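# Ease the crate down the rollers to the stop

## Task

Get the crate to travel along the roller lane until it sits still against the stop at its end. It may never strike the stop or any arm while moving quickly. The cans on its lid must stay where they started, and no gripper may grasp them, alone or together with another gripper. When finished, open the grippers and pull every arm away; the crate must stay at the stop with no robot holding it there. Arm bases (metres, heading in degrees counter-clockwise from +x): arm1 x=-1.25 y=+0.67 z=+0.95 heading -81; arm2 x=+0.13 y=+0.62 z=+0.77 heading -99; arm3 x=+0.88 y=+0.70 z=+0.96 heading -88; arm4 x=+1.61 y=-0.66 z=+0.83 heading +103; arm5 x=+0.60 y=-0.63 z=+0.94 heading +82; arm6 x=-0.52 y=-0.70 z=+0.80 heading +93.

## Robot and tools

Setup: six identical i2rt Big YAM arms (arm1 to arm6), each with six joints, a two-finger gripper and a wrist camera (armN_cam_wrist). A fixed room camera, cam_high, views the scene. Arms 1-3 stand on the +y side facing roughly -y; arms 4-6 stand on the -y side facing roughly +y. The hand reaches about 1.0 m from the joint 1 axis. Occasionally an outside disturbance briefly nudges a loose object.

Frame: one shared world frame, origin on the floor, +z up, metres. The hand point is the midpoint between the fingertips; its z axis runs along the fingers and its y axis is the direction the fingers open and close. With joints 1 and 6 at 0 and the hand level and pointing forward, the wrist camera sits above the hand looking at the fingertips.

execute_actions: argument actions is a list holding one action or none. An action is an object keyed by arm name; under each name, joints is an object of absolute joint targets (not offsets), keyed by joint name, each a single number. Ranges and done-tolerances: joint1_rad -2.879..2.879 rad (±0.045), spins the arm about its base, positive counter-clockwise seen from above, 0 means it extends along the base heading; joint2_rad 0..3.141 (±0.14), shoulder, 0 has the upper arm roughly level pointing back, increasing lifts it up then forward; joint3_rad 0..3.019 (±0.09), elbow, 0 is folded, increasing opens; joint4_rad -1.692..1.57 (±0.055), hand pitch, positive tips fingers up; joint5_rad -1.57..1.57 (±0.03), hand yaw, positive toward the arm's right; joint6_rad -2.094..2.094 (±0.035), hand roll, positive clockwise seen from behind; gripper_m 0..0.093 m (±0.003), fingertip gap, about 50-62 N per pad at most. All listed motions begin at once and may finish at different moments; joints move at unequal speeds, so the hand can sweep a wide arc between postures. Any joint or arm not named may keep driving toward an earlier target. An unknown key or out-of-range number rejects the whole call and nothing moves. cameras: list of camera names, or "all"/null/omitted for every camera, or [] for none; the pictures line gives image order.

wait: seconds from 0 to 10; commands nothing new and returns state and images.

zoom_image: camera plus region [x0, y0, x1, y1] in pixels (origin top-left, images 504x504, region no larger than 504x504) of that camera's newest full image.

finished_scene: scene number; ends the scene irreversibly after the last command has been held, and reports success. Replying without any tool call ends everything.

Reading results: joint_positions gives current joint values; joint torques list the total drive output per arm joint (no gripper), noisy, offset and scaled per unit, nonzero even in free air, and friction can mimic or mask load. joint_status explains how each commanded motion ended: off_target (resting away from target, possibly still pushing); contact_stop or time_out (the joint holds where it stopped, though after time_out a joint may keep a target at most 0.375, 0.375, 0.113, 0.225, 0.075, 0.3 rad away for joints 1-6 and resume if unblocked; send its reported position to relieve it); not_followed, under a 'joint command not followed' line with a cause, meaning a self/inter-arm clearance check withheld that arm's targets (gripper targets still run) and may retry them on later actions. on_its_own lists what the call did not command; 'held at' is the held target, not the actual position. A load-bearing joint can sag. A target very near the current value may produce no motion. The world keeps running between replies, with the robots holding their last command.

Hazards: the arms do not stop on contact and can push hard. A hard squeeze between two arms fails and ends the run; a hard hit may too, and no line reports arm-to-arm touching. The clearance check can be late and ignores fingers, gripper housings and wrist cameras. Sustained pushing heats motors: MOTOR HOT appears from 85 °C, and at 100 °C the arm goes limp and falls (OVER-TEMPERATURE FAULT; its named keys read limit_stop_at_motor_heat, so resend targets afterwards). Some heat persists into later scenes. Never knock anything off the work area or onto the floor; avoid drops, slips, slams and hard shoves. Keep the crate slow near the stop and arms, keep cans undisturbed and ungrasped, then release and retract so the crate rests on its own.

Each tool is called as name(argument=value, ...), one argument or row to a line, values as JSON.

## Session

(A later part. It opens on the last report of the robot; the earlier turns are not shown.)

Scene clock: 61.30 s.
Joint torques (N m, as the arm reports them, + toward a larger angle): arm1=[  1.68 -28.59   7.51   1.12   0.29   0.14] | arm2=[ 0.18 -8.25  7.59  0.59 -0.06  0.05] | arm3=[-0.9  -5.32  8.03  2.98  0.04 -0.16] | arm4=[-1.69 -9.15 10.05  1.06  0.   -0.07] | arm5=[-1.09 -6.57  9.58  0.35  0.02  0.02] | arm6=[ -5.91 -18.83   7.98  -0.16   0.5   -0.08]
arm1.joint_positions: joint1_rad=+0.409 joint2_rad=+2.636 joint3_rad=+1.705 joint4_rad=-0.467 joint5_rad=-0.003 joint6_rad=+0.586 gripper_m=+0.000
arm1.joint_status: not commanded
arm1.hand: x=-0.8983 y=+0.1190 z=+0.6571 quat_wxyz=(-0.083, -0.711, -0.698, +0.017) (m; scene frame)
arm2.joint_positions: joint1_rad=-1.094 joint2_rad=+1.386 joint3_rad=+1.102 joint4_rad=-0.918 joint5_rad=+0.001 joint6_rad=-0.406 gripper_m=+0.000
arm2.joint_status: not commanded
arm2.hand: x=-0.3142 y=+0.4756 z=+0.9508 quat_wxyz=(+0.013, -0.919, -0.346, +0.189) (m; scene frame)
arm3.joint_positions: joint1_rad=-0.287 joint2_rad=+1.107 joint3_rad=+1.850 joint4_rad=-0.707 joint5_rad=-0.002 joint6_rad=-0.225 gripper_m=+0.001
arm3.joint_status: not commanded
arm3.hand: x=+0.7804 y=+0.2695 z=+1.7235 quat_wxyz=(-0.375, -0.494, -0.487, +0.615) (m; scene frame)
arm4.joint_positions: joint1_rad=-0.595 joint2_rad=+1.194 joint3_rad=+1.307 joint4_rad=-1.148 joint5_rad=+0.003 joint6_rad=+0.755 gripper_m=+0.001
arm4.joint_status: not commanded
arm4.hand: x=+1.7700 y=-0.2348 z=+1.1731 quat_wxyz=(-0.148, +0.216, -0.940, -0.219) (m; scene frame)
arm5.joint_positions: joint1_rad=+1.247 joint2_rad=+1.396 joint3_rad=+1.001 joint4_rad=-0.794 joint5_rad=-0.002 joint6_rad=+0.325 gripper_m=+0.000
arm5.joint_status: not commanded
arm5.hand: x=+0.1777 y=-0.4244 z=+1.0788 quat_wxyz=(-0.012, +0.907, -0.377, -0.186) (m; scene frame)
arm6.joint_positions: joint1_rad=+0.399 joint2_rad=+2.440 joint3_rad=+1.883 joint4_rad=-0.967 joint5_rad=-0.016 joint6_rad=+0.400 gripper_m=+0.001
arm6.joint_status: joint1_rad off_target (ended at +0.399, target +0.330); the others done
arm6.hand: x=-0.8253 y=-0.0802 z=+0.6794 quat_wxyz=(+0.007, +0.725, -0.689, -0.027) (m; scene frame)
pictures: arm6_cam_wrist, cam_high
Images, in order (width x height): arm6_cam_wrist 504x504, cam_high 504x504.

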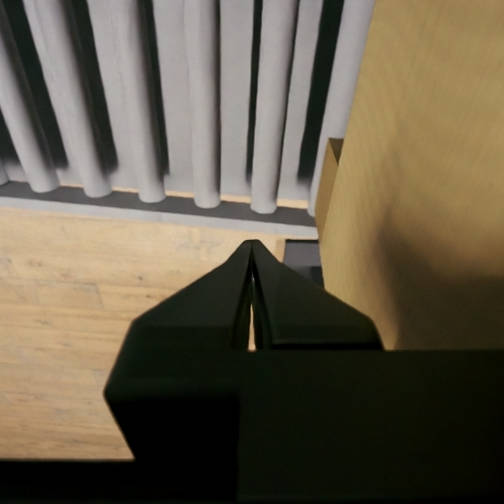

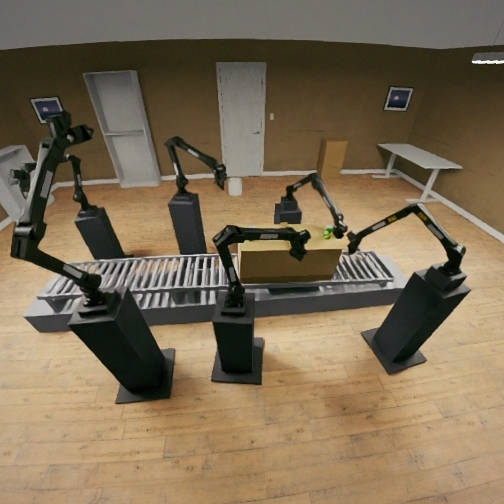

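execute_actions(
  actions=[
    {"arm6":{"joints":{"joint1_rad":0.42,"joint6_rad":0.46}},"arm1":{"joints":{"joint2_rad":2.68,"joint3_rad":1.78}}},
  ],
  cameras=[],
)

execute_actions(
  actions=[
    {"arm6":{"joints":{"joint1_rad":0.51}}},
  ],
  cameras=[],
)

execute_actions(
  actions=[
    {"arm6":{"joints":{"joint1_rad":1.3}},"arm1":{"joints":{"joint1_rad":0.36,"joint6_rad":0.5}}},
  ],
  cameras=[],
)

execute_actions(
  actions=[
    {"arm6":{"joints":{"joint2_rad":1.7,"joint3_rad":1.3}},"arm1":{"joints":{"joint1_rad":0.26,"joint6_rad":0.4}}},
  ],
  cameras=[],
)

execute_actions(
  actions=[
    {"arm1":{"joints":{"joint1_rad":0.16,"joint6_rad":0.3}}},
  ],
  cameras=[],
)

execute_actions(
  actions=[
    {"arm1":{"joints":{"joint1_rad":0.06,"joint6_rad":0.2}}},
  ],
  cameras=[],
)

execute_actions(
  actions=[
    {"arm1":{"joints":{"joint1_rad":-0.04,"joint6_rad":0.1}}},
  ],
  cameras=["cam_high","arm1_cam_wrist"],
)

Scene clock: 65.57 s.
Joint torques (N m, as the arm reports them, + toward a larger angle): arm1=[  1.62 -25.51   9.88   1.15   0.28   0.14] | arm2=[ 0.16 -8.26  7.59  0.59 -0.06  0.05] | arm3=[-0.87 -5.23  8.03  2.98  0.03 -0.16] | arm4=[-1.24 -8.98  9.96  1.1   0.   -0.09] | arm5=[-0.69 -6.54  9.72  0.27 -0.01  0.06] | arm6=[ -5.18 -18.73   7.71  -0.17   0.41  -0.06]
arm1.joint_positions: joint1_rad=+0.409 joint2_rad=+2.664 joint3_rad=+1.736 joint4_rad=-0.467 joint5_rad=-0.003 joint6_rad=+0.586 gripper_m=+0.000
arm1.joint_status: all done
arm1.hand: x=-0.8957 y=+0.1148 z=+0.6477 quat_wxyz=(-0.084, -0.711, -0.698, +0.018) (m; scene frame)
arm2.joint_positions: joint1_rad=-1.094 joint2_rad=+1.386 joint3_rad=+1.102 joint4_rad=-0.918 joint5_rad=+0.001 joint6_rad=-0.406 gripper_m=+0.000
arm2.joint_status: not commanded
arm2.hand: x=-0.3142 y=+0.4756 z=+0.9508 quat_wxyz=(+0.013, -0.919, -0.346, +0.189) (m; scene frame)
arm3.joint_positions: joint1_rad=-0.287 joint2_rad=+1.107 joint3_rad=+1.850 joint4_rad=-0.707 joint5_rad=-0.002 joint6_rad=-0.225 gripper_m=+0.001
arm3.joint_status: not commanded
arm3.hand: x=+0.7804 y=+0.2695 z=+1.7235 quat_wxyz=(-0.375, -0.494, -0.487, +0.615) (m; scene frame)
arm4.joint_positions: joint1_rad=-0.595 joint2_rad=+1.194 joint3_rad=+1.307 joint4_rad=-1.148 joint5_rad=+0.003 joint6_rad=+0.755 gripper_m=+0.001
arm4.joint_status: not commanded
arm4.hand: x=+1.7700 y=-0.2348 z=+1.1731 quat_wxyz=(-0.148, +0.216, -0.940, -0.219) (m; scene frame)
arm5.joint_positions: joint1_rad=+1.247 joint2_rad=+1.396 joint3_rad=+1.001 joint4_rad=-0.794 joint5_rad=-0.002 joint6_rad=+0.325 gripper_m=+0.000
arm5.joint_status: not commanded
arm5.hand: x=+0.1777 y=-0.4244 z=+1.0788 quat_wxyz=(-0.012, +0.907, -0.377, -0.186) (m; scene frame)
arm6.joint_positions: joint1_rad=+0.480 joint2_rad=+2.440 joint3_rad=+1.888 joint4_rad=-0.967 joint5_rad=-0.014 joint6_rad=+0.458 gripper_m=+0.001
arm6.joint_status: joint1_rad off_target (ended at +0.480, target +0.420); the others done
arm6.hand: x=-0.8751 y=-0.1049 z=+0.6817 quat_wxyz=(+0.007, +0.732, -0.680, -0.029) (m; scene frame)
pictures: none
No camera images: the call's "cameras" was empty. Leave "cameras" out to get every camera's image.

Scene clock: 66.70 s.
Joint torques (N m, as the arm reports them, + toward a larger angle): arm1=[  2.65 -26.53   9.87   1.14  -0.09   0.1 ] | arm2=[ 0.18 -8.2   7.6   0.58 -0.06  0.05] | arm3=[-0.88 -5.23  8.01  2.99  0.04 -0.16] | arm4=[-1.53 -8.94 10.04  1.02 -0.02 -0.09] | arm5=[-1.44 -6.34  9.62  0.32  0.03  0.04] | arm6=[ -2.96 -18.8    7.71  -0.13   0.13  -0.06]
arm1.joint_positions: joint1_rad=+0.396 joint2_rad=+2.672 joint3_rad=+1.736 joint4_rad=-0.467 joint5_rad=+0.006 joint6_rad=+0.590 gripper_m=+0.000
arm1.joint_status: not commanded
arm1.hand: x=-0.9063 y=+0.1123 z=+0.6427 quat_wxyz=(-0.079, -0.717, -0.692, +0.021) (m; scene frame)
arm2.joint_positions: joint1_rad=-1.094 joint2_rad=+1.386 joint3_rad=+1.102 joint4_rad=-0.918 joint5_rad=+0.001 joint6_rad=-0.406 gripper_m=+0.000
arm2.joint_status: not commanded
arm2.hand: x=-0.3142 y=+0.4756 z=+0.9508 quat_wxyz=(+0.013, -0.919, -0.346, +0.189) (m; scene frame)
arm3.joint_positions: joint1_rad=-0.287 joint2_rad=+1.107 joint3_rad=+1.850 joint4_rad=-0.707 joint5_rad=-0.002 joint6_rad=-0.225 gripper_m=+0.001
arm3.joint_status: not commanded
arm3.hand: x=+0.7804 y=+0.2695 z=+1.7235 quat_wxyz=(-0.375, -0.494, -0.487, +0.615) (m; scene frame)
arm4.joint_positions: joint1_rad=-0.595 joint2_rad=+1.194 joint3_rad=+1.307 joint4_rad=-1.148 joint5_rad=+0.003 joint6_rad=+0.755 gripper_m=+0.001
arm4.joint_status: not commanded
arm4.hand: x=+1.7700 y=-0.2348 z=+1.1731 quat_wxyz=(-0.148, +0.216, -0.940, -0.219) (m; scene frame)
arm5.joint_positions: joint1_rad=+1.247 joint2_rad=+1.396 joint3_rad=+1.001 joint4_rad=-0.794 joint5_rad=-0.002 joint6_rad=+0.325 gripper_m=+0.000
arm5.joint_status: not commanded
arm5.hand: x=+0.1777 y=-0.4244 z=+1.0788 quat_wxyz=(-0.012, +0.907, -0.377, -0.186) (m; scene frame)
arm6.joint_positions: joint1_rad=+0.545 joint2_rad=+2.440 joint3_rad=+1.888 joint4_rad=-0.967 joint5_rad=-0.006 joint6_rad=+0.458 gripper_m=+0.001
arm6.joint_status: all done
arm6.hand: x=-0.9123 y=-0.1286 z=+0.6824 quat_wxyz=(+0.004, +0.754, -0.656, -0.028) (m; scene frame)
pictures: none
No camera images: the call's "cameras" was empty. Leave "cameras" out to get every camera's image.

Scene clock: 68.83 s.
Joint torques (N m, as the arm reports them, + toward a larger angle): arm1=[  5.1  -27.74   9.72   1.12  -0.44   0.1 ] | arm2=[ 0.16 -8.24  7.6   0.59 -0.06  0.05] | arm3=[-0.88 -5.2   8.03  2.98  0.04 -0.16] | arm4=[-2.21 -8.97 10.06  0.97 -0.01 -0.07] | arm5=[-0.73 -6.58  9.79  0.25  0.01  0.07] | arm6=[ -0.09 -18.86   7.73  -0.15  -0.06  -0.06]
arm1.joint_positions: joint1_rad=+0.305 joint2_rad=+2.686 joint3_rad=+1.736 joint4_rad=-0.467 joint5_rad=+0.014 joint6_rad=+0.490 gripper_m=+0.000
arm1.joint_status: joint1_rad off_target (ended at +0.305, target +0.360); the others done
arm1.hand: x=-0.9628 y=+0.0882 z=+0.6339 quat_wxyz=(-0.069, -0.715, -0.695, +0.031) (m; scene frame)
arm2.joint_positions: joint1_rad=-1.094 joint2_rad=+1.386 joint3_rad=+1.102 joint4_rad=-0.918 joint5_rad=+0.001 joint6_rad=-0.406 gripper_m=+0.000
arm2.joint_status: not commanded
arm2.hand: x=-0.3142 y=+0.4756 z=+0.9508 quat_wxyz=(+0.013, -0.919, -0.346, +0.189) (m; scene frame)
arm3.joint_positions: joint1_rad=-0.287 joint2_rad=+1.107 joint3_rad=+1.850 joint4_rad=-0.707 joint5_rad=-0.002 joint6_rad=-0.225 gripper_m=+0.001
arm3.joint_status: not commanded
arm3.hand: x=+0.7804 y=+0.2695 z=+1.7235 quat_wxyz=(-0.375, -0.494, -0.487, +0.615) (m; scene frame)
arm4.joint_positions: joint1_rad=-0.595 joint2_rad=+1.194 joint3_rad=+1.307 joint4_rad=-1.148 joint5_rad=+0.003 joint6_rad=+0.755 gripper_m=+0.001
arm4.joint_status: not commanded
arm4.hand: x=+1.7700 y=-0.2348 z=+1.1731 quat_wxyz=(-0.148, +0.216, -0.940, -0.219) (m; scene frame)
arm5.joint_positions: joint1_rad=+1.247 joint2_rad=+1.396 joint3_rad=+1.001 joint4_rad=-0.794 joint5_rad=-0.002 joint6_rad=+0.325 gripper_m=+0.000
arm5.joint_status: not commanded
arm5.hand: x=+0.1777 y=-0.4244 z=+1.0788 quat_wxyz=(-0.012, +0.907, -0.377, -0.186) (m; scene frame)
arm6.joint_positions: joint1_rad=+1.298 joint2_rad=+2.440 joint3_rad=+1.888 joint4_rad=-0.967 joint5_rad=-0.001 joint6_rad=+0.458 gripper_m=+0.001
arm6.joint_status: all done
arm6.hand: x=-1.1980 y=-0.5492 z=+0.6899 quat_wxyz=(+0.010, +0.942, -0.333, -0.031) (m; scene frame)
pictures: none
No camera images: the call's "cameras" was empty. Leave "cameras" out to get every camera's image.

Scene clock: 70.43 s.
Joint torques (N m, as the arm reports them, + toward a larger angle): arm1=[  5.63 -28.18   9.57   1.1   -0.57   0.15] | arm2=[ 0.14 -8.29  7.6   0.59 -0.07  0.05] | arm3=[-0.87 -5.23  8.01  2.99  0.04 -0.17] | arm4=[-2.41 -9.1   9.96  1.17 -0.02 -0.05] | arm5=[-1.   -6.13  9.69  0.38  0.04  0.05] | arm6=[ -0.08 -11.09   7.96   0.37  -0.06  -0.06]
arm1.joint_positions: joint1_rad=+0.198 joint2_rad=+2.691 joint3_rad=+1.737 joint4_rad=-0.467 joint5_rad=+0.017 joint6_rad=+0.385 gripper_m=+0.000
arm1.joint_status: joint1_rad off_target (ended at +0.198, target +0.260); the others done
arm1.hand: x=-1.0276 y=+0.0620 z=+0.6314 quat_wxyz=(-0.063, -0.716, -0.694, +0.039) (m; scene frame)
arm2.joint_positions: joint1_rad=-1.094 joint2_rad=+1.386 joint3_rad=+1.102 joint4_rad=-0.918 joint5_rad=+0.001 joint6_rad=-0.406 gripper_m=+0.000
arm2.joint_status: not commanded
arm2.hand: x=-0.3142 y=+0.4756 z=+0.9508 quat_wxyz=(+0.013, -0.919, -0.346, +0.189) (m; scene frame)
arm3.joint_positions: joint1_rad=-0.287 joint2_rad=+1.107 joint3_rad=+1.850 joint4_rad=-0.707 joint5_rad=-0.002 joint6_rad=-0.225 gripper_m=+0.001
arm3.joint_status: not commanded
arm3.hand: x=+0.7804 y=+0.2695 z=+1.7235 quat_wxyz=(-0.375, -0.494, -0.487, +0.615) (m; scene frame)
arm4.joint_positions: joint1_rad=-0.595 joint2_rad=+1.194 joint3_rad=+1.307 joint4_rad=-1.148 joint5_rad=+0.003 joint6_rad=+0.755 gripper_m=+0.001
arm4.joint_status: not commanded
arm4.hand: x=+1.7700 y=-0.2348 z=+1.1731 quat_wxyz=(-0.148, +0.216, -0.940, -0.219) (m; scene frame)
arm5.joint_positions: joint1_rad=+1.247 joint2_rad=+1.396 joint3_rad=+1.001 joint4_rad=-0.794 joint5_rad=-0.002 joint6_rad=+0.325 gripper_m=+0.000
arm5.joint_status: not commanded
arm5.hand: x=+0.1777 y=-0.4244 z=+1.0788 quat_wxyz=(-0.012, +0.907, -0.377, -0.186) (m; scene frame)
arm6.joint_positions: joint1_rad=+1.298 joint2_rad=+1.698 joint3_rad=+1.295 joint4_rad=-0.971 joint5_rad=-0.001 joint6_rad=+0.458 gripper_m=+0.001
arm6.joint_status: all done
arm6.hand: x=-1.0426 y=-0.5814 z=+0.9177 quat_wxyz=(+0.018, +0.938, -0.331, -0.103) (m; scene frame)
pictures: none
No camera images: the call's "cameras" was empty. Leave "cameras" out to get every camera's image.

Scene clock: 71.83 s.
Joint torques (N m, as the arm reports them, + toward a larger angle): arm1=[  5.71 -28.18   9.55   1.12  -0.66   0.16] | arm2=[ 0.14 -8.26  7.59  0.59 -0.06  0.05] | arm3=[-0.91 -5.23  8.04  2.98  0.04 -0.17] | arm4=[-1.23 -9.1   9.94  1.26 -0.01 -0.08] | arm5=[-0.83 -6.59  9.72  0.26  0.01  0.  ] | arm6=[ -0.2  -11.13   7.99   0.4   -0.06  -0.06]
arm1.joint_positions: joint1_rad=+0.097 joint2_rad=+2.692 joint3_rad=+1.737 joint4_rad=-0.467 joint5_rad=+0.019 joint6_rad=+0.285 gripper_m=+0.000
arm1.joint_status: joint1_rad off_target (ended at +0.097, target +0.160); the others done
arm1.hand: x=-1.0910 y=+0.0427 z=+0.6311 quat_wxyz=(-0.058, -0.716, -0.694, +0.046) (m; scene frame)
arm2.joint_positions: joint1_rad=-1.094 joint2_rad=+1.386 joint3_rad=+1.102 joint4_rad=-0.918 joint5_rad=+0.001 joint6_rad=-0.406 gripper_m=+0.000
arm2.joint_status: not commanded
arm2.hand: x=-0.3142 y=+0.4756 z=+0.9508 quat_wxyz=(+0.013, -0.919, -0.346, +0.189) (m; scene frame)
arm3.joint_positions: joint1_rad=-0.287 joint2_rad=+1.107 joint3_rad=+1.850 joint4_rad=-0.707 joint5_rad=-0.002 joint6_rad=-0.225 gripper_m=+0.001
arm3.joint_status: not commanded
arm3.hand: x=+0.7804 y=+0.2695 z=+1.7235 quat_wxyz=(-0.375, -0.494, -0.487, +0.615) (m; scene frame)
arm4.joint_positions: joint1_rad=-0.595 joint2_rad=+1.194 joint3_rad=+1.307 joint4_rad=-1.148 joint5_rad=+0.003 joint6_rad=+0.755 gripper_m=+0.001
arm4.joint_status: not commanded
arm4.hand: x=+1.7700 y=-0.2348 z=+1.1731 quat_wxyz=(-0.148, +0.216, -0.940, -0.219) (m; scene frame)
arm5.joint_positions: joint1_rad=+1.247 joint2_rad=+1.396 joint3_rad=+1.001 joint4_rad=-0.794 joint5_rad=-0.002 joint6_rad=+0.325 gripper_m=+0.000
arm5.joint_status: not commanded
arm5.hand: x=+0.1777 y=-0.4244 z=+1.0788 quat_wxyz=(-0.012, +0.907, -0.377, -0.186) (m; scene frame)
arm6.joint_positions: joint1_rad=+1.298 joint2_rad=+1.698 joint3_rad=+1.295 joint4_rad=-0.971 joint5_rad=-0.001 joint6_rad=+0.458 gripper_m=+0.001
arm6.joint_status: not commanded
arm6.hand: x=-1.0426 y=-0.5814 z=+0.9177 quat_wxyz=(+0.018, +0.938, -0.331, -0.103) (m; scene frame)
pictures: none
No camera images: the call's "cameras" was empty. Leave "cameras" out to get every camera's image.

Scene clock: 73.27 s.
Joint torques (N m, as the arm reports them, + toward a larger angle): arm1=[  6.   -28.31   9.57   1.1   -0.76   0.18] | arm2=[ 0.13 -8.24  7.6   0.59 -0.06  0.05] | arm3=[-0.87 -5.2   8.01  2.99  0.04 -0.16] | arm4=[-1.46 -8.95  9.96  1.2  -0.03 -0.11] | arm5=[-1.41 -7.07  9.73  0.26  0.05  0.04] | arm6=[ -0.19 -11.14   7.98   0.34  -0.07  -0.06]
arm1.joint_positions: joint1_rad=-0.007 joint2_rad=+2.692 joint3_rad=+1.737 joint4_rad=-0.467 joint5_rad=+0.021 joint6_rad=+0.184 gripper_m=+0.000
arm1.joint_status: joint1_rad off_target (ended at -0.007, target +0.060); the others done
arm1.hand: x=-1.1573 y=+0.0297 z=+0.6311 quat_wxyz=(-0.053, -0.717, -0.693, +0.052) (m; scene frame)
arm2.joint_positions: joint1_rad=-1.094 joint2_rad=+1.386 joint3_rad=+1.102 joint4_rad=-0.918 joint5_rad=+0.001 joint6_rad=-0.406 gripper_m=+0.000
arm2.joint_status: not commanded
arm2.hand: x=-0.3142 y=+0.4756 z=+0.9508 quat_wxyz=(+0.013, -0.919, -0.346, +0.189) (m; scene frame)
arm3.joint_positions: joint1_rad=-0.287 joint2_rad=+1.107 joint3_rad=+1.850 joint4_rad=-0.707 joint5_rad=-0.002 joint6_rad=-0.225 gripper_m=+0.001
arm3.joint_status: not commanded
arm3.hand: x=+0.7804 y=+0.2695 z=+1.7235 quat_wxyz=(-0.375, -0.494, -0.487, +0.615) (m; scene frame)
arm4.joint_positions: joint1_rad=-0.595 joint2_rad=+1.194 joint3_rad=+1.307 joint4_rad=-1.148 joint5_rad=+0.003 joint6_rad=+0.755 gripper_m=+0.001
arm4.joint_status: not commanded
arm4.hand: x=+1.7700 y=-0.2348 z=+1.1731 quat_wxyz=(-0.148, +0.216, -0.940, -0.219) (m; scene frame)
arm5.joint_positions: joint1_rad=+1.247 joint2_rad=+1.396 joint3_rad=+1.001 joint4_rad=-0.794 joint5_rad=-0.002 joint6_rad=+0.325 gripper_m=+0.000
arm5.joint_status: not commanded
arm5.hand: x=+0.1777 y=-0.4244 z=+1.0788 quat_wxyz=(-0.012, +0.907, -0.377, -0.186) (m; scene frame)
arm6.joint_positions: joint1_rad=+1.298 joint2_rad=+1.698 joint3_rad=+1.295 joint4_rad=-0.971 joint5_rad=-0.001 joint6_rad=+0.458 gripper_m=+0.001
arm6.joint_status: not commanded
arm6.hand: x=-1.0426 y=-0.5814 z=+0.9177 quat_wxyz=(+0.018, +0.938, -0.331, -0.103) (m; scene frame)
pictures: none
No camera images: the call's "cameras" was empty. Leave "cameras" out to get every camera's image.

Scene clock: 74.70 s.
Joint torques (N m, as the arm reports them, + toward a larger angle): arm1=[  6.11 -28.21   9.57   1.1   -0.84   0.18] | arm2=[ 0.14 -8.24  7.59  0.59 -0.06  0.05] | arm3=[-0.88 -5.21  8.02  2.99  0.03 -0.16] | arm4=[-1.64 -9.2  10.04  1.21  0.01 -0.09] | arm5=[-1.24 -6.81  9.71  0.34  0.07  0.05] | arm6=[ -0.08 -11.05   7.97   0.35  -0.06  -0.06]
arm1.joint_positions: joint1_rad=-0.109 joint2_rad=+2.692 joint3_rad=+1.737 joint4_rad=-0.467 joint5_rad=+0.023 joint6_rad=+0.084 gripper_m=+0.000
arm1.joint_status: joint1_rad off_target (ended at -0.108, target -0.040); the others done
arm1.hand: x=-1.2234 y=+0.0235 z=+0.6313 quat_wxyz=(-0.047, -0.718, -0.692, +0.058) (m; scene frame)
arm2.joint_positions: joint1_rad=-1.094 joint2_rad=+1.386 joint3_rad=+1.102 joint4_rad=-0.918 joint5_rad=+0.001 joint6_rad=-0.406 gripper_m=+0.000
arm2.joint_status: not commanded
arm2.hand: x=-0.3142 y=+0.4756 z=+0.9508 quat_wxyz=(+0.013, -0.919, -0.346, +0.189) (m; scene frame)
arm3.joint_positions: joint1_rad=-0.287 joint2_rad=+1.107 joint3_rad=+1.850 joint4_rad=-0.707 joint5_rad=-0.002 joint6_rad=-0.225 gripper_m=+0.001
arm3.joint_status: not commanded
arm3.hand: x=+0.7804 y=+0.2695 z=+1.7235 quat_wxyz=(-0.375, -0.494, -0.487, +0.615) (m; scene frame)
arm4.joint_positions: joint1_rad=-0.595 joint2_rad=+1.194 joint3_rad=+1.307 joint4_rad=-1.148 joint5_rad=+0.003 joint6_rad=+0.755 gripper_m=+0.001
arm4.joint_status: not commanded
arm4.hand: x=+1.7700 y=-0.2348 z=+1.1731 quat_wxyz=(-0.148, +0.216, -0.940, -0.219) (m; scene frame)
arm5.joint_positions: joint1_rad=+1.247 joint2_rad=+1.396 joint3_rad=+1.001 joint4_rad=-0.794 joint5_rad=-0.002 joint6_rad=+0.325 gripper_m=+0.000
arm5.joint_status: not commanded
arm5.hand: x=+0.1777 y=-0.4244 z=+1.0788 quat_wxyz=(-0.012, +0.907, -0.377, -0.186) (m; scene frame)
arm6.joint_positions: joint1_rad=+1.298 joint2_rad=+1.698 joint3_rad=+1.295 joint4_rad=-0.971 joint5_rad=-0.001 joint6_rad=+0.458 gripper_m=+0.001
arm6.joint_status: not commanded
arm6.hand: x=-1.0426 y=-0.5814 z=+0.9177 quat_wxyz=(+0.018, +0.938, -0.331, -0.103) (m; scene frame)
pictures: arm1_cam_wrist, cam_high
Images, in order (width x height): arm1_cam_wrist 504x504, cam_high 504x504.

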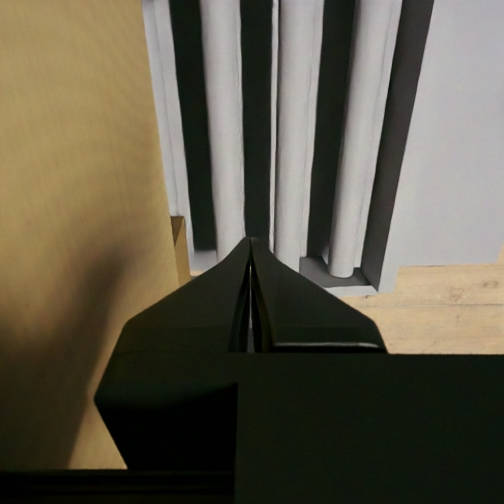

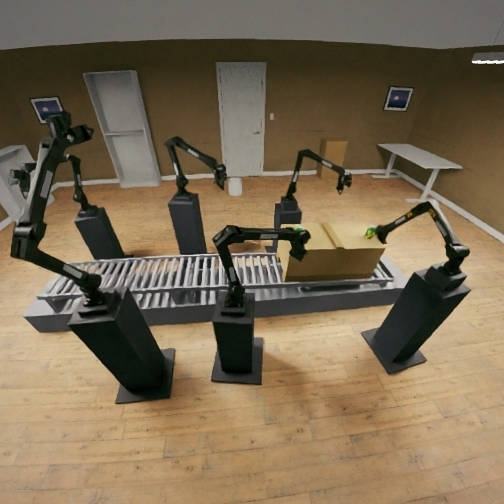

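About 21 cm (0.33 rad) left.

execute_actions(
  actions=[
    {"arm1":{"joints":{"joint1_rad":-0.14,"joint6_rad":-0.02}}},
  ],
  cameras=[],
)

execute_actions(
  actions=[
    {"arm1":{"joints":{"joint1_rad":-0.24,"joint6_rad":-0.13}}},
  ],
  cameras=[],
)

execute_actions(
  actions=[
    {"arm1":{"joints":{"joint1_rad":-0.31,"joint6_rad":-0.2}}},
  ],
  cameras=[],
)

execute_actions(
  actions=[
    {"arm1":{"joints":{"joint1_rad":-0.37,"joint6_rad":-0.26}}},
  ],
  cameras=[],
)

execute_actions(
  actions=[
    {"arm1":{"joints":{"joint1_rad":-0.43,"joint6_rad":-0.32}}},
  ],
  cameras=["arm1_cam_wrist"],
)

Scene clock: 77.83 s.
Joint torques (N m, as the arm reports them, + toward a larger angle): arm1=[  6.32 -28.92   9.58   1.11  -1.09   0.  ] | arm2=[ 0.14 -8.3   7.59  0.59 -0.06  0.05] | arm3=[-0.88 -5.25  8.03  3.    0.04 -0.16] | arm4=[-1.52 -9.09  9.91  1.15 -0.07 -0.06] | arm5=[-0.75 -6.42  9.86  0.48  0.05  0.06] | arm6=[ -0.21 -11.12   7.97   0.35  -0.06  -0.07]
arm1.joint_positions: joint1_rad=-0.211 joint2_rad=+2.692 joint3_rad=+1.737 joint4_rad=-0.467 joint5_rad=+0.028 joint6_rad=-0.017 gripper_m=+0.000
arm1.joint_status: joint1_rad off_target (ended at -0.211, target -0.140); the others done
arm1.hand: x=-1.2907 y=+0.0243 z=+0.6313 quat_wxyz=(-0.039, -0.718, -0.692, +0.064) (m; scene frame)
arm2.joint_positions: joint1_rad=-1.094 joint2_rad=+1.386 joint3_rad=+1.102 joint4_rad=-0.918 joint5_rad=+0.001 joint6_rad=-0.406 gripper_m=+0.000
arm2.joint_status: not commanded
arm2.hand: x=-0.3142 y=+0.4756 z=+0.9508 quat_wxyz=(+0.013, -0.919, -0.346, +0.189) (m; scene frame)
arm3.joint_positions: joint1_rad=-0.287 joint2_rad=+1.107 joint3_rad=+1.850 joint4_rad=-0.707 joint5_rad=-0.002 joint6_rad=-0.225 gripper_m=+0.001
arm3.joint_status: not commanded
arm3.hand: x=+0.7804 y=+0.2695 z=+1.7235 quat_wxyz=(-0.375, -0.494, -0.487, +0.615) (m; scene frame)
arm4.joint_positions: joint1_rad=-0.595 joint2_rad=+1.194 joint3_rad=+1.307 joint4_rad=-1.148 joint5_rad=+0.003 joint6_rad=+0.755 gripper_m=+0.001
arm4.joint_status: not commanded
arm4.hand: x=+1.7700 y=-0.2348 z=+1.1731 quat_wxyz=(-0.148, +0.216, -0.940, -0.219) (m; scene frame)
arm5.joint_positions: joint1_rad=+1.247 joint2_rad=+1.396 joint3_rad=+1.001 joint4_rad=-0.794 joint5_rad=-0.002 joint6_rad=+0.325 gripper_m=+0.000
arm5.joint_status: not commanded
arm5.hand: x=+0.1777 y=-0.4244 z=+1.0788 quat_wxyz=(-0.012, +0.907, -0.377, -0.186) (m; scene frame)
arm6.joint_positions: joint1_rad=+1.298 joint2_rad=+1.698 joint3_rad=+1.295 joint4_rad=-0.971 joint5_rad=-0.001 joint6_rad=+0.458 gripper_m=+0.001
arm6.joint_status: not commanded
arm6.hand: x=-1.0426 y=-0.5814 z=+0.9177 quat_wxyz=(+0.018, +0.938, -0.331, -0.103) (m; scene frame)
pictures: none
No camera images: the call's "cameras" was empty. Leave "cameras" out to get every camera's image.

Scene clock: 79.30 s.
Joint torques (N m, as the arm reports them, + toward a larger angle): arm1=[  6.13 -28.34   9.55   0.79  -1.02  -0.14] | arm2=[ 0.13 -8.23  7.59  0.58 -0.06  0.05] | arm3=[-0.85 -5.23  8.02  2.97  0.04 -0.17] | arm4=[-1.96 -9.14  9.83  1.16 -0.03 -0.13] | arm5=[-0.49 -6.38  9.79  0.46  0.05  0.04] | arm6=[ -0.18 -11.11   7.96   0.34  -0.07  -0.06]
arm1.joint_positions: joint1_rad=-0.309 joint2_rad=+2.692 joint3_rad=+1.738 joint4_rad=-0.459 joint5_rad=+0.026 joint6_rad=-0.115 gripper_m=+0.000
arm1.joint_status: joint1_rad off_target (ended at -0.309, target -0.240); the others done
arm1.hand: x=-1.3541 y=+0.0286 z=+0.6322 quat_wxyz=(-0.036, -0.718, -0.692, +0.071) (m; scene frame)
arm2.joint_positions: joint1_rad=-1.094 joint2_rad=+1.386 joint3_rad=+1.102 joint4_rad=-0.918 joint5_rad=+0.001 joint6_rad=-0.406 gripper_m=+0.000
arm2.joint_status: not commanded
arm2.hand: x=-0.3142 y=+0.4756 z=+0.9508 quat_wxyz=(+0.013, -0.919, -0.346, +0.189) (m; scene frame)
arm3.joint_positions: joint1_rad=-0.287 joint2_rad=+1.107 joint3_rad=+1.850 joint4_rad=-0.707 joint5_rad=-0.002 joint6_rad=-0.225 gripper_m=+0.001
arm3.joint_status: not commanded
arm3.hand: x=+0.7804 y=+0.2695 z=+1.7235 quat_wxyz=(-0.375, -0.494, -0.487, +0.615) (m; scene frame)
arm4.joint_positions: joint1_rad=-0.595 joint2_rad=+1.194 joint3_rad=+1.307 joint4_rad=-1.148 joint5_rad=+0.003 joint6_rad=+0.755 gripper_m=+0.001
arm4.joint_status: not commanded
arm4.hand: x=+1.7700 y=-0.2348 z=+1.1731 quat_wxyz=(-0.148, +0.216, -0.940, -0.219) (m; scene frame)
arm5.joint_positions: joint1_rad=+1.247 joint2_rad=+1.396 joint3_rad=+1.001 joint4_rad=-0.794 joint5_rad=-0.002 joint6_rad=+0.325 gripper_m=+0.000
arm5.joint_status: not commanded
arm5.hand: x=+0.1777 y=-0.4244 z=+1.0788 quat_wxyz=(-0.012, +0.907, -0.377, -0.186) (m; scene frame)
arm6.joint_positions: joint1_rad=+1.298 joint2_rad=+1.698 joint3_rad=+1.295 joint4_rad=-0.971 joint5_rad=-0.001 joint6_rad=+0.458 gripper_m=+0.001
arm6.joint_status: not commanded
arm6.hand: x=-1.0426 y=-0.5814 z=+0.9177 quat_wxyz=(+0.018, +0.938, -0.331, -0.103) (m; scene frame)
pictures: none
No camera images: the call's "cameras" was empty. Leave "cameras" out to get every camera's image.

Scene clock: 80.67 s.
Joint torques (N m, as the arm reports them, + toward a larger angle): arm1=[  4.66 -28.42   9.17   0.78  -0.73  -0.29] | arm2=[ 0.17 -8.26  7.59  0.58 -0.07  0.05] | arm3=[-0.9  -5.26  8.03  2.97  0.03 -0.16] | arm4=[-1.75 -9.09  9.94  0.99 -0.07 -0.07] | arm5=[-0.91 -5.82  9.72  0.47  0.02  0.1 ] | arm6=[ -0.19 -11.09   8.     0.37  -0.07  -0.06]
arm1.joint_positions: joint1_rad=-0.361 joint2_rad=+2.692 joint3_rad=+1.743 joint4_rad=-0.459 joint5_rad=+0.020 joint6_rad=-0.170 gripper_m=+0.000
arm1.joint_status: joint1_rad off_target (ended at -0.361, target -0.310); the others done
arm1.hand: x=-1.3867 y=+0.0320 z=+0.6334 quat_wxyz=(-0.036, -0.717, -0.692, +0.073) (m; scene frame)
arm2.joint_positions: joint1_rad=-1.094 joint2_rad=+1.386 joint3_rad=+1.102 joint4_rad=-0.918 joint5_rad=+0.001 joint6_rad=-0.406 gripper_m=+0.000
arm2.joint_status: not commanded
arm2.hand: x=-0.3142 y=+0.4756 z=+0.9508 quat_wxyz=(+0.013, -0.919, -0.346, +0.189) (m; scene frame)
arm3.joint_positions: joint1_rad=-0.287 joint2_rad=+1.107 joint3_rad=+1.850 joint4_rad=-0.707 joint5_rad=-0.002 joint6_rad=-0.225 gripper_m=+0.001
arm3.joint_status: not commanded
arm3.hand: x=+0.7804 y=+0.2695 z=+1.7235 quat_wxyz=(-0.375, -0.494, -0.487, +0.615) (m; scene frame)
arm4.joint_positions: joint1_rad=-0.595 joint2_rad=+1.194 joint3_rad=+1.307 joint4_rad=-1.148 joint5_rad=+0.003 joint6_rad=+0.755 gripper_m=+0.001
arm4.joint_status: not commanded
arm4.hand: x=+1.7700 y=-0.2348 z=+1.1731 quat_wxyz=(-0.148, +0.216, -0.940, -0.219) (m; scene frame)
arm5.joint_positions: joint1_rad=+1.247 joint2_rad=+1.396 joint3_rad=+1.001 joint4_rad=-0.794 joint5_rad=-0.002 joint6_rad=+0.325 gripper_m=+0.000
arm5.joint_status: not commanded
arm5.hand: x=+0.1777 y=-0.4244 z=+1.0788 quat_wxyz=(-0.012, +0.907, -0.377, -0.186) (m; scene frame)
arm6.joint_positions: joint1_rad=+1.298 joint2_rad=+1.698 joint3_rad=+1.295 joint4_rad=-0.971 joint5_rad=-0.001 joint6_rad=+0.458 gripper_m=+0.001
arm6.joint_status: not commanded
arm6.hand: x=-1.0426 y=-0.5814 z=+0.9177 quat_wxyz=(+0.018, +0.938, -0.331, -0.103) (m; scene frame)
pictures: none
No camera images: the call's "cameras" was empty. Leave "cameras" out to get every camera's image.

Scene clock: 82.37 s.
Joint torques (N m, as the arm reports them, + toward a larger angle): arm1=[  5.05 -28.52   8.77   0.65  -0.81  -0.28] | arm2=[ 0.2  -8.24  7.6   0.59 -0.06  0.05] | arm3=[-0.85 -5.15  8.01  2.98  0.04 -0.16] | arm4=[-1.58 -9.26 10.1   1.03 -0.05 -0.14] | arm5=[-1.68 -7.19  9.79  0.47  0.06  0.06] | arm6=[ -0.16 -11.17   7.96   0.35  -0.06  -0.06]
arm1.joint_positions: joint1_rad=-0.424 joint2_rad=+2.692 joint3_rad=+1.749 joint4_rad=-0.454 joint5_rad=+0.021 joint6_rad=-0.231 gripper_m=+0.000
arm1.joint_status: joint1_rad time_out (moved -0.064 of -0.009); the others done
arm1.on_its_own: joint1_rad reads -0.424 and still pushes toward -0.370 since a time_out
arm1.hand: x=-1.4285 y=+0.0379 z=+0.6353 quat_wxyz=(-0.033, -0.717, -0.691, +0.080) (m; scene frame)
arm2.joint_positions: joint1_rad=-1.094 joint2_rad=+1.386 joint3_rad=+1.102 joint4_rad=-0.918 joint5_rad=+0.001 joint6_rad=-0.406 gripper_m=+0.000
arm2.joint_status: not commanded
arm2.hand: x=-0.3142 y=+0.4756 z=+0.9508 quat_wxyz=(+0.013, -0.919, -0.346, +0.189) (m; scene frame)
arm3.joint_positions: joint1_rad=-0.287 joint2_rad=+1.107 joint3_rad=+1.850 joint4_rad=-0.707 joint5_rad=-0.002 joint6_rad=-0.225 gripper_m=+0.001
arm3.joint_status: not commanded
arm3.hand: x=+0.7804 y=+0.2695 z=+1.7235 quat_wxyz=(-0.375, -0.494, -0.487, +0.615) (m; scene frame)
arm4.joint_positions: joint1_rad=-0.595 joint2_rad=+1.194 joint3_rad=+1.307 joint4_rad=-1.148 joint5_rad=+0.003 joint6_rad=+0.755 gripper_m=+0.001
arm4.joint_status: not commanded
arm4.hand: x=+1.7700 y=-0.2348 z=+1.1731 quat_wxyz=(-0.148, +0.216, -0.940, -0.219) (m; scene frame)
arm5.joint_positions: joint1_rad=+1.247 joint2_rad=+1.396 joint3_rad=+1.001 joint4_rad=-0.794 joint5_rad=-0.002 joint6_rad=+0.325 gripper_m=+0.000
arm5.joint_status: not commanded
arm5.hand: x=+0.1777 y=-0.4244 z=+1.0788 quat_wxyz=(-0.012, +0.907, -0.377, -0.186) (m; scene frame)
arm6.joint_positions: joint1_rad=+1.298 joint2_rad=+1.698 joint3_rad=+1.295 joint4_rad=-0.971 joint5_rad=-0.001 joint6_rad=+0.458 gripper_m=+0.001
arm6.joint_status: not commanded
arm6.hand: x=-1.0426 y=-0.5814 z=+0.9177 quat_wxyz=(+0.018, +0.938, -0.331, -0.103) (m; scene frame)
pictures: none
No camera images: the call's "cameras" was empty. Leave "cameras" out to get every camera's image.

not run: a stop came earlier in this reply.

execute_actions(
  actions=[
    {"arm1":{"joints":{"joint1_rad":-0.435}}},
  ],
  cameras=["arm1_cam_wrist"],
)

Scene clock: 84.20 s.
Joint torques (N m, as the arm reports them, + toward a larger angle): arm1=[  4.08 -28.56   8.42   0.6   -0.46   0.  ] | arm2=[ 0.14 -8.24  7.6   0.59 -0.06  0.05] | arm3=[-0.95 -5.25  8.03  2.99  0.04 -0.16] | arm4=[-1.98 -9.12 10.02  1.01 -0.06 -0.08] | arm5=[-1.33 -6.69  9.77  0.24 -0.01  0.05] | arm6=[ -0.17 -11.04   7.98   0.38  -0.06  -0.06]
arm1.joint_positions: joint1_rad=-0.475 joint2_rad=+2.692 joint3_rad=+1.754 joint4_rad=-0.452 joint5_rad=+0.012 joint6_rad=-0.260 gripper_m=+0.000
arm1.joint_status: all done
arm1.hand: x=-1.4601 y=+0.0439 z=+0.6369 quat_wxyz=(-0.036, -0.724, -0.683, +0.083) (m; scene frame)
arm2.joint_positions: joint1_rad=-1.094 joint2_rad=+1.386 joint3_rad=+1.102 joint4_rad=-0.918 joint5_rad=+0.001 joint6_rad=-0.406 gripper_m=+0.000
arm2.joint_status: not commanded
arm2.hand: x=-0.3142 y=+0.4756 z=+0.9508 quat_wxyz=(+0.013, -0.919, -0.346, +0.189) (m; scene frame)
arm3.joint_positions: joint1_rad=-0.287 joint2_rad=+1.107 joint3_rad=+1.850 joint4_rad=-0.707 joint5_rad=-0.002 joint6_rad=-0.225 gripper_m=+0.001
arm3.joint_status: not commanded
arm3.hand: x=+0.7804 y=+0.2695 z=+1.7235 quat_wxyz=(-0.375, -0.494, -0.487, +0.615) (m; scene frame)
arm4.joint_positions: joint1_rad=-0.595 joint2_rad=+1.194 joint3_rad=+1.307 joint4_rad=-1.148 joint5_rad=+0.003 joint6_rad=+0.755 gripper_m=+0.001
arm4.joint_status: not commanded
arm4.hand: x=+1.7700 y=-0.2348 z=+1.1731 quat_wxyz=(-0.148, +0.216, -0.940, -0.219) (m; scene frame)
arm5.joint_positions: joint1_rad=+1.247 joint2_rad=+1.396 joint3_rad=+1.001 joint4_rad=-0.794 joint5_rad=-0.002 joint6_rad=+0.325 gripper_m=+0.000
arm5.joint_status: not commanded
arm5.hand: x=+0.1777 y=-0.4244 z=+1.0788 quat_wxyz=(-0.012, +0.907, -0.377, -0.186) (m; scene frame)
arm6.joint_positions: joint1_rad=+1.298 joint2_rad=+1.698 joint3_rad=+1.295 joint4_rad=-0.971 joint5_rad=-0.001 joint6_rad=+0.458 gripper_m=+0.001
arm6.joint_status: not commanded
arm6.hand: x=-1.0426 y=-0.5814 z=+0.9177 quat_wxyz=(+0.018, +0.938, -0.331, -0.103) (m; scene frame)
pictures: arm1_cam_wrist
Images, in order (width x height): arm1_cam_wrist 504x504.

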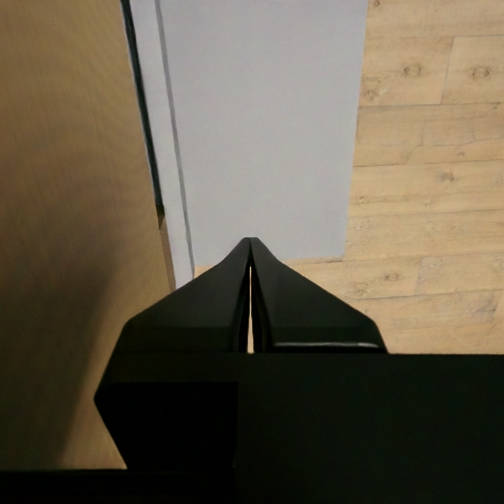

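execute_actions(
  actions=[
    {"arm1":{"joints":{"joint1_rad":-1.4,"joint2_rad":2.3}}},
  ],
  cameras=["cam_high"],
)

finished_scene(
  scene=2,
)

Scene clock: 86.60 s.
Joint torques (N m, as the arm reports them, + toward a larger angle): arm1=[ -0.13 -28.46   9.56   0.94   0.     0.02] | arm2=[ 0.11 -8.26  7.6   0.58 -0.06  0.05] | arm3=[-0.86 -5.18  8.01  2.98  0.04 -0.17] | arm4=[-2.14 -8.41  9.96  0.93 -0.04 -0.07] | arm5=[-0.71 -6.24  9.81  0.28  0.1   0.05] | arm6=[ -0.3  -11.11   7.97   0.33  -0.07  -0.06]
arm1.joint_positions: joint1_rad=-1.392 joint2_rad=+2.298 joint3_rad=+1.779 joint4_rad=-0.447 joint5_rad=+0.002 joint6_rad=-0.260 gripper_m=+0.000
arm1.joint_status: all done
arm1.hand: x=-2.0014 y=+0.4097 z=+0.9321 quat_wxyz=(-0.009, -0.912, -0.280, +0.299) (m; scene frame)
arm2.joint_positions: joint1_rad=-1.094 joint2_rad=+1.386 joint3_rad=+1.102 joint4_rad=-0.918 joint5_rad=+0.001 joint6_rad=-0.406 gripper_m=+0.000
arm2.joint_status: not commanded
arm2.hand: x=-0.3142 y=+0.4756 z=+0.9508 quat_wxyz=(+0.013, -0.919, -0.346, +0.189) (m; scene frame)
arm3.joint_positions: joint1_rad=-0.287 joint2_rad=+1.107 joint3_rad=+1.850 joint4_rad=-0.707 joint5_rad=-0.002 joint6_rad=-0.225 gripper_m=+0.001
arm3.joint_status: not commanded
arm3.hand: x=+0.7804 y=+0.2695 z=+1.7235 quat_wxyz=(-0.375, -0.494, -0.487, +0.615) (m; scene frame)
arm4.joint_positions: joint1_rad=-0.595 joint2_rad=+1.194 joint3_rad=+1.307 joint4_rad=-1.148 joint5_rad=+0.003 joint6_rad=+0.755 gripper_m=+0.001
arm4.joint_status: not commanded
arm4.hand: x=+1.7700 y=-0.2348 z=+1.1731 quat_wxyz=(-0.148, +0.216, -0.940, -0.219) (m; scene frame)
arm5.joint_positions: joint1_rad=+1.247 joint2_rad=+1.396 joint3_rad=+1.001 joint4_rad=-0.794 joint5_rad=-0.002 joint6_rad=+0.325 gripper_m=+0.000
arm5.joint_status: not commanded
arm5.hand: x=+0.1777 y=-0.4244 z=+1.0788 quat_wxyz=(-0.012, +0.907, -0.377, -0.186) (m; scene frame)
arm6.joint_positions: joint1_rad=+1.298 joint2_rad=+1.698 joint3_rad=+1.295 joint4_rad=-0.971 joint5_rad=-0.001 joint6_rad=+0.458 gripper_m=+0.001
arm6.joint_status: not commanded
arm6.hand: x=-1.0426 y=-0.5814 z=+0.9177 quat_wxyz=(+0.018, +0.938, -0.331, -0.103) (m; scene frame)
pictures: cam_high
Images, in order (width x height): cam_high 504x504.

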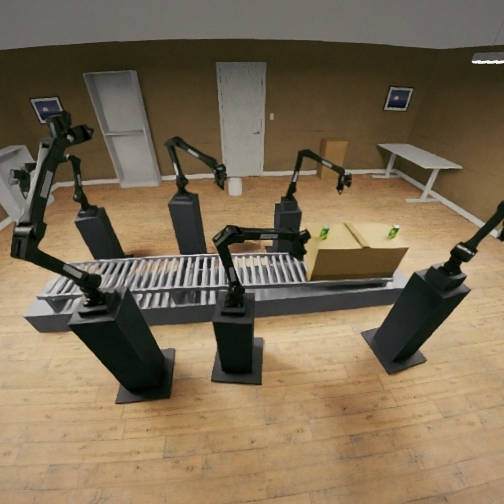

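The scene is finished: the task was done.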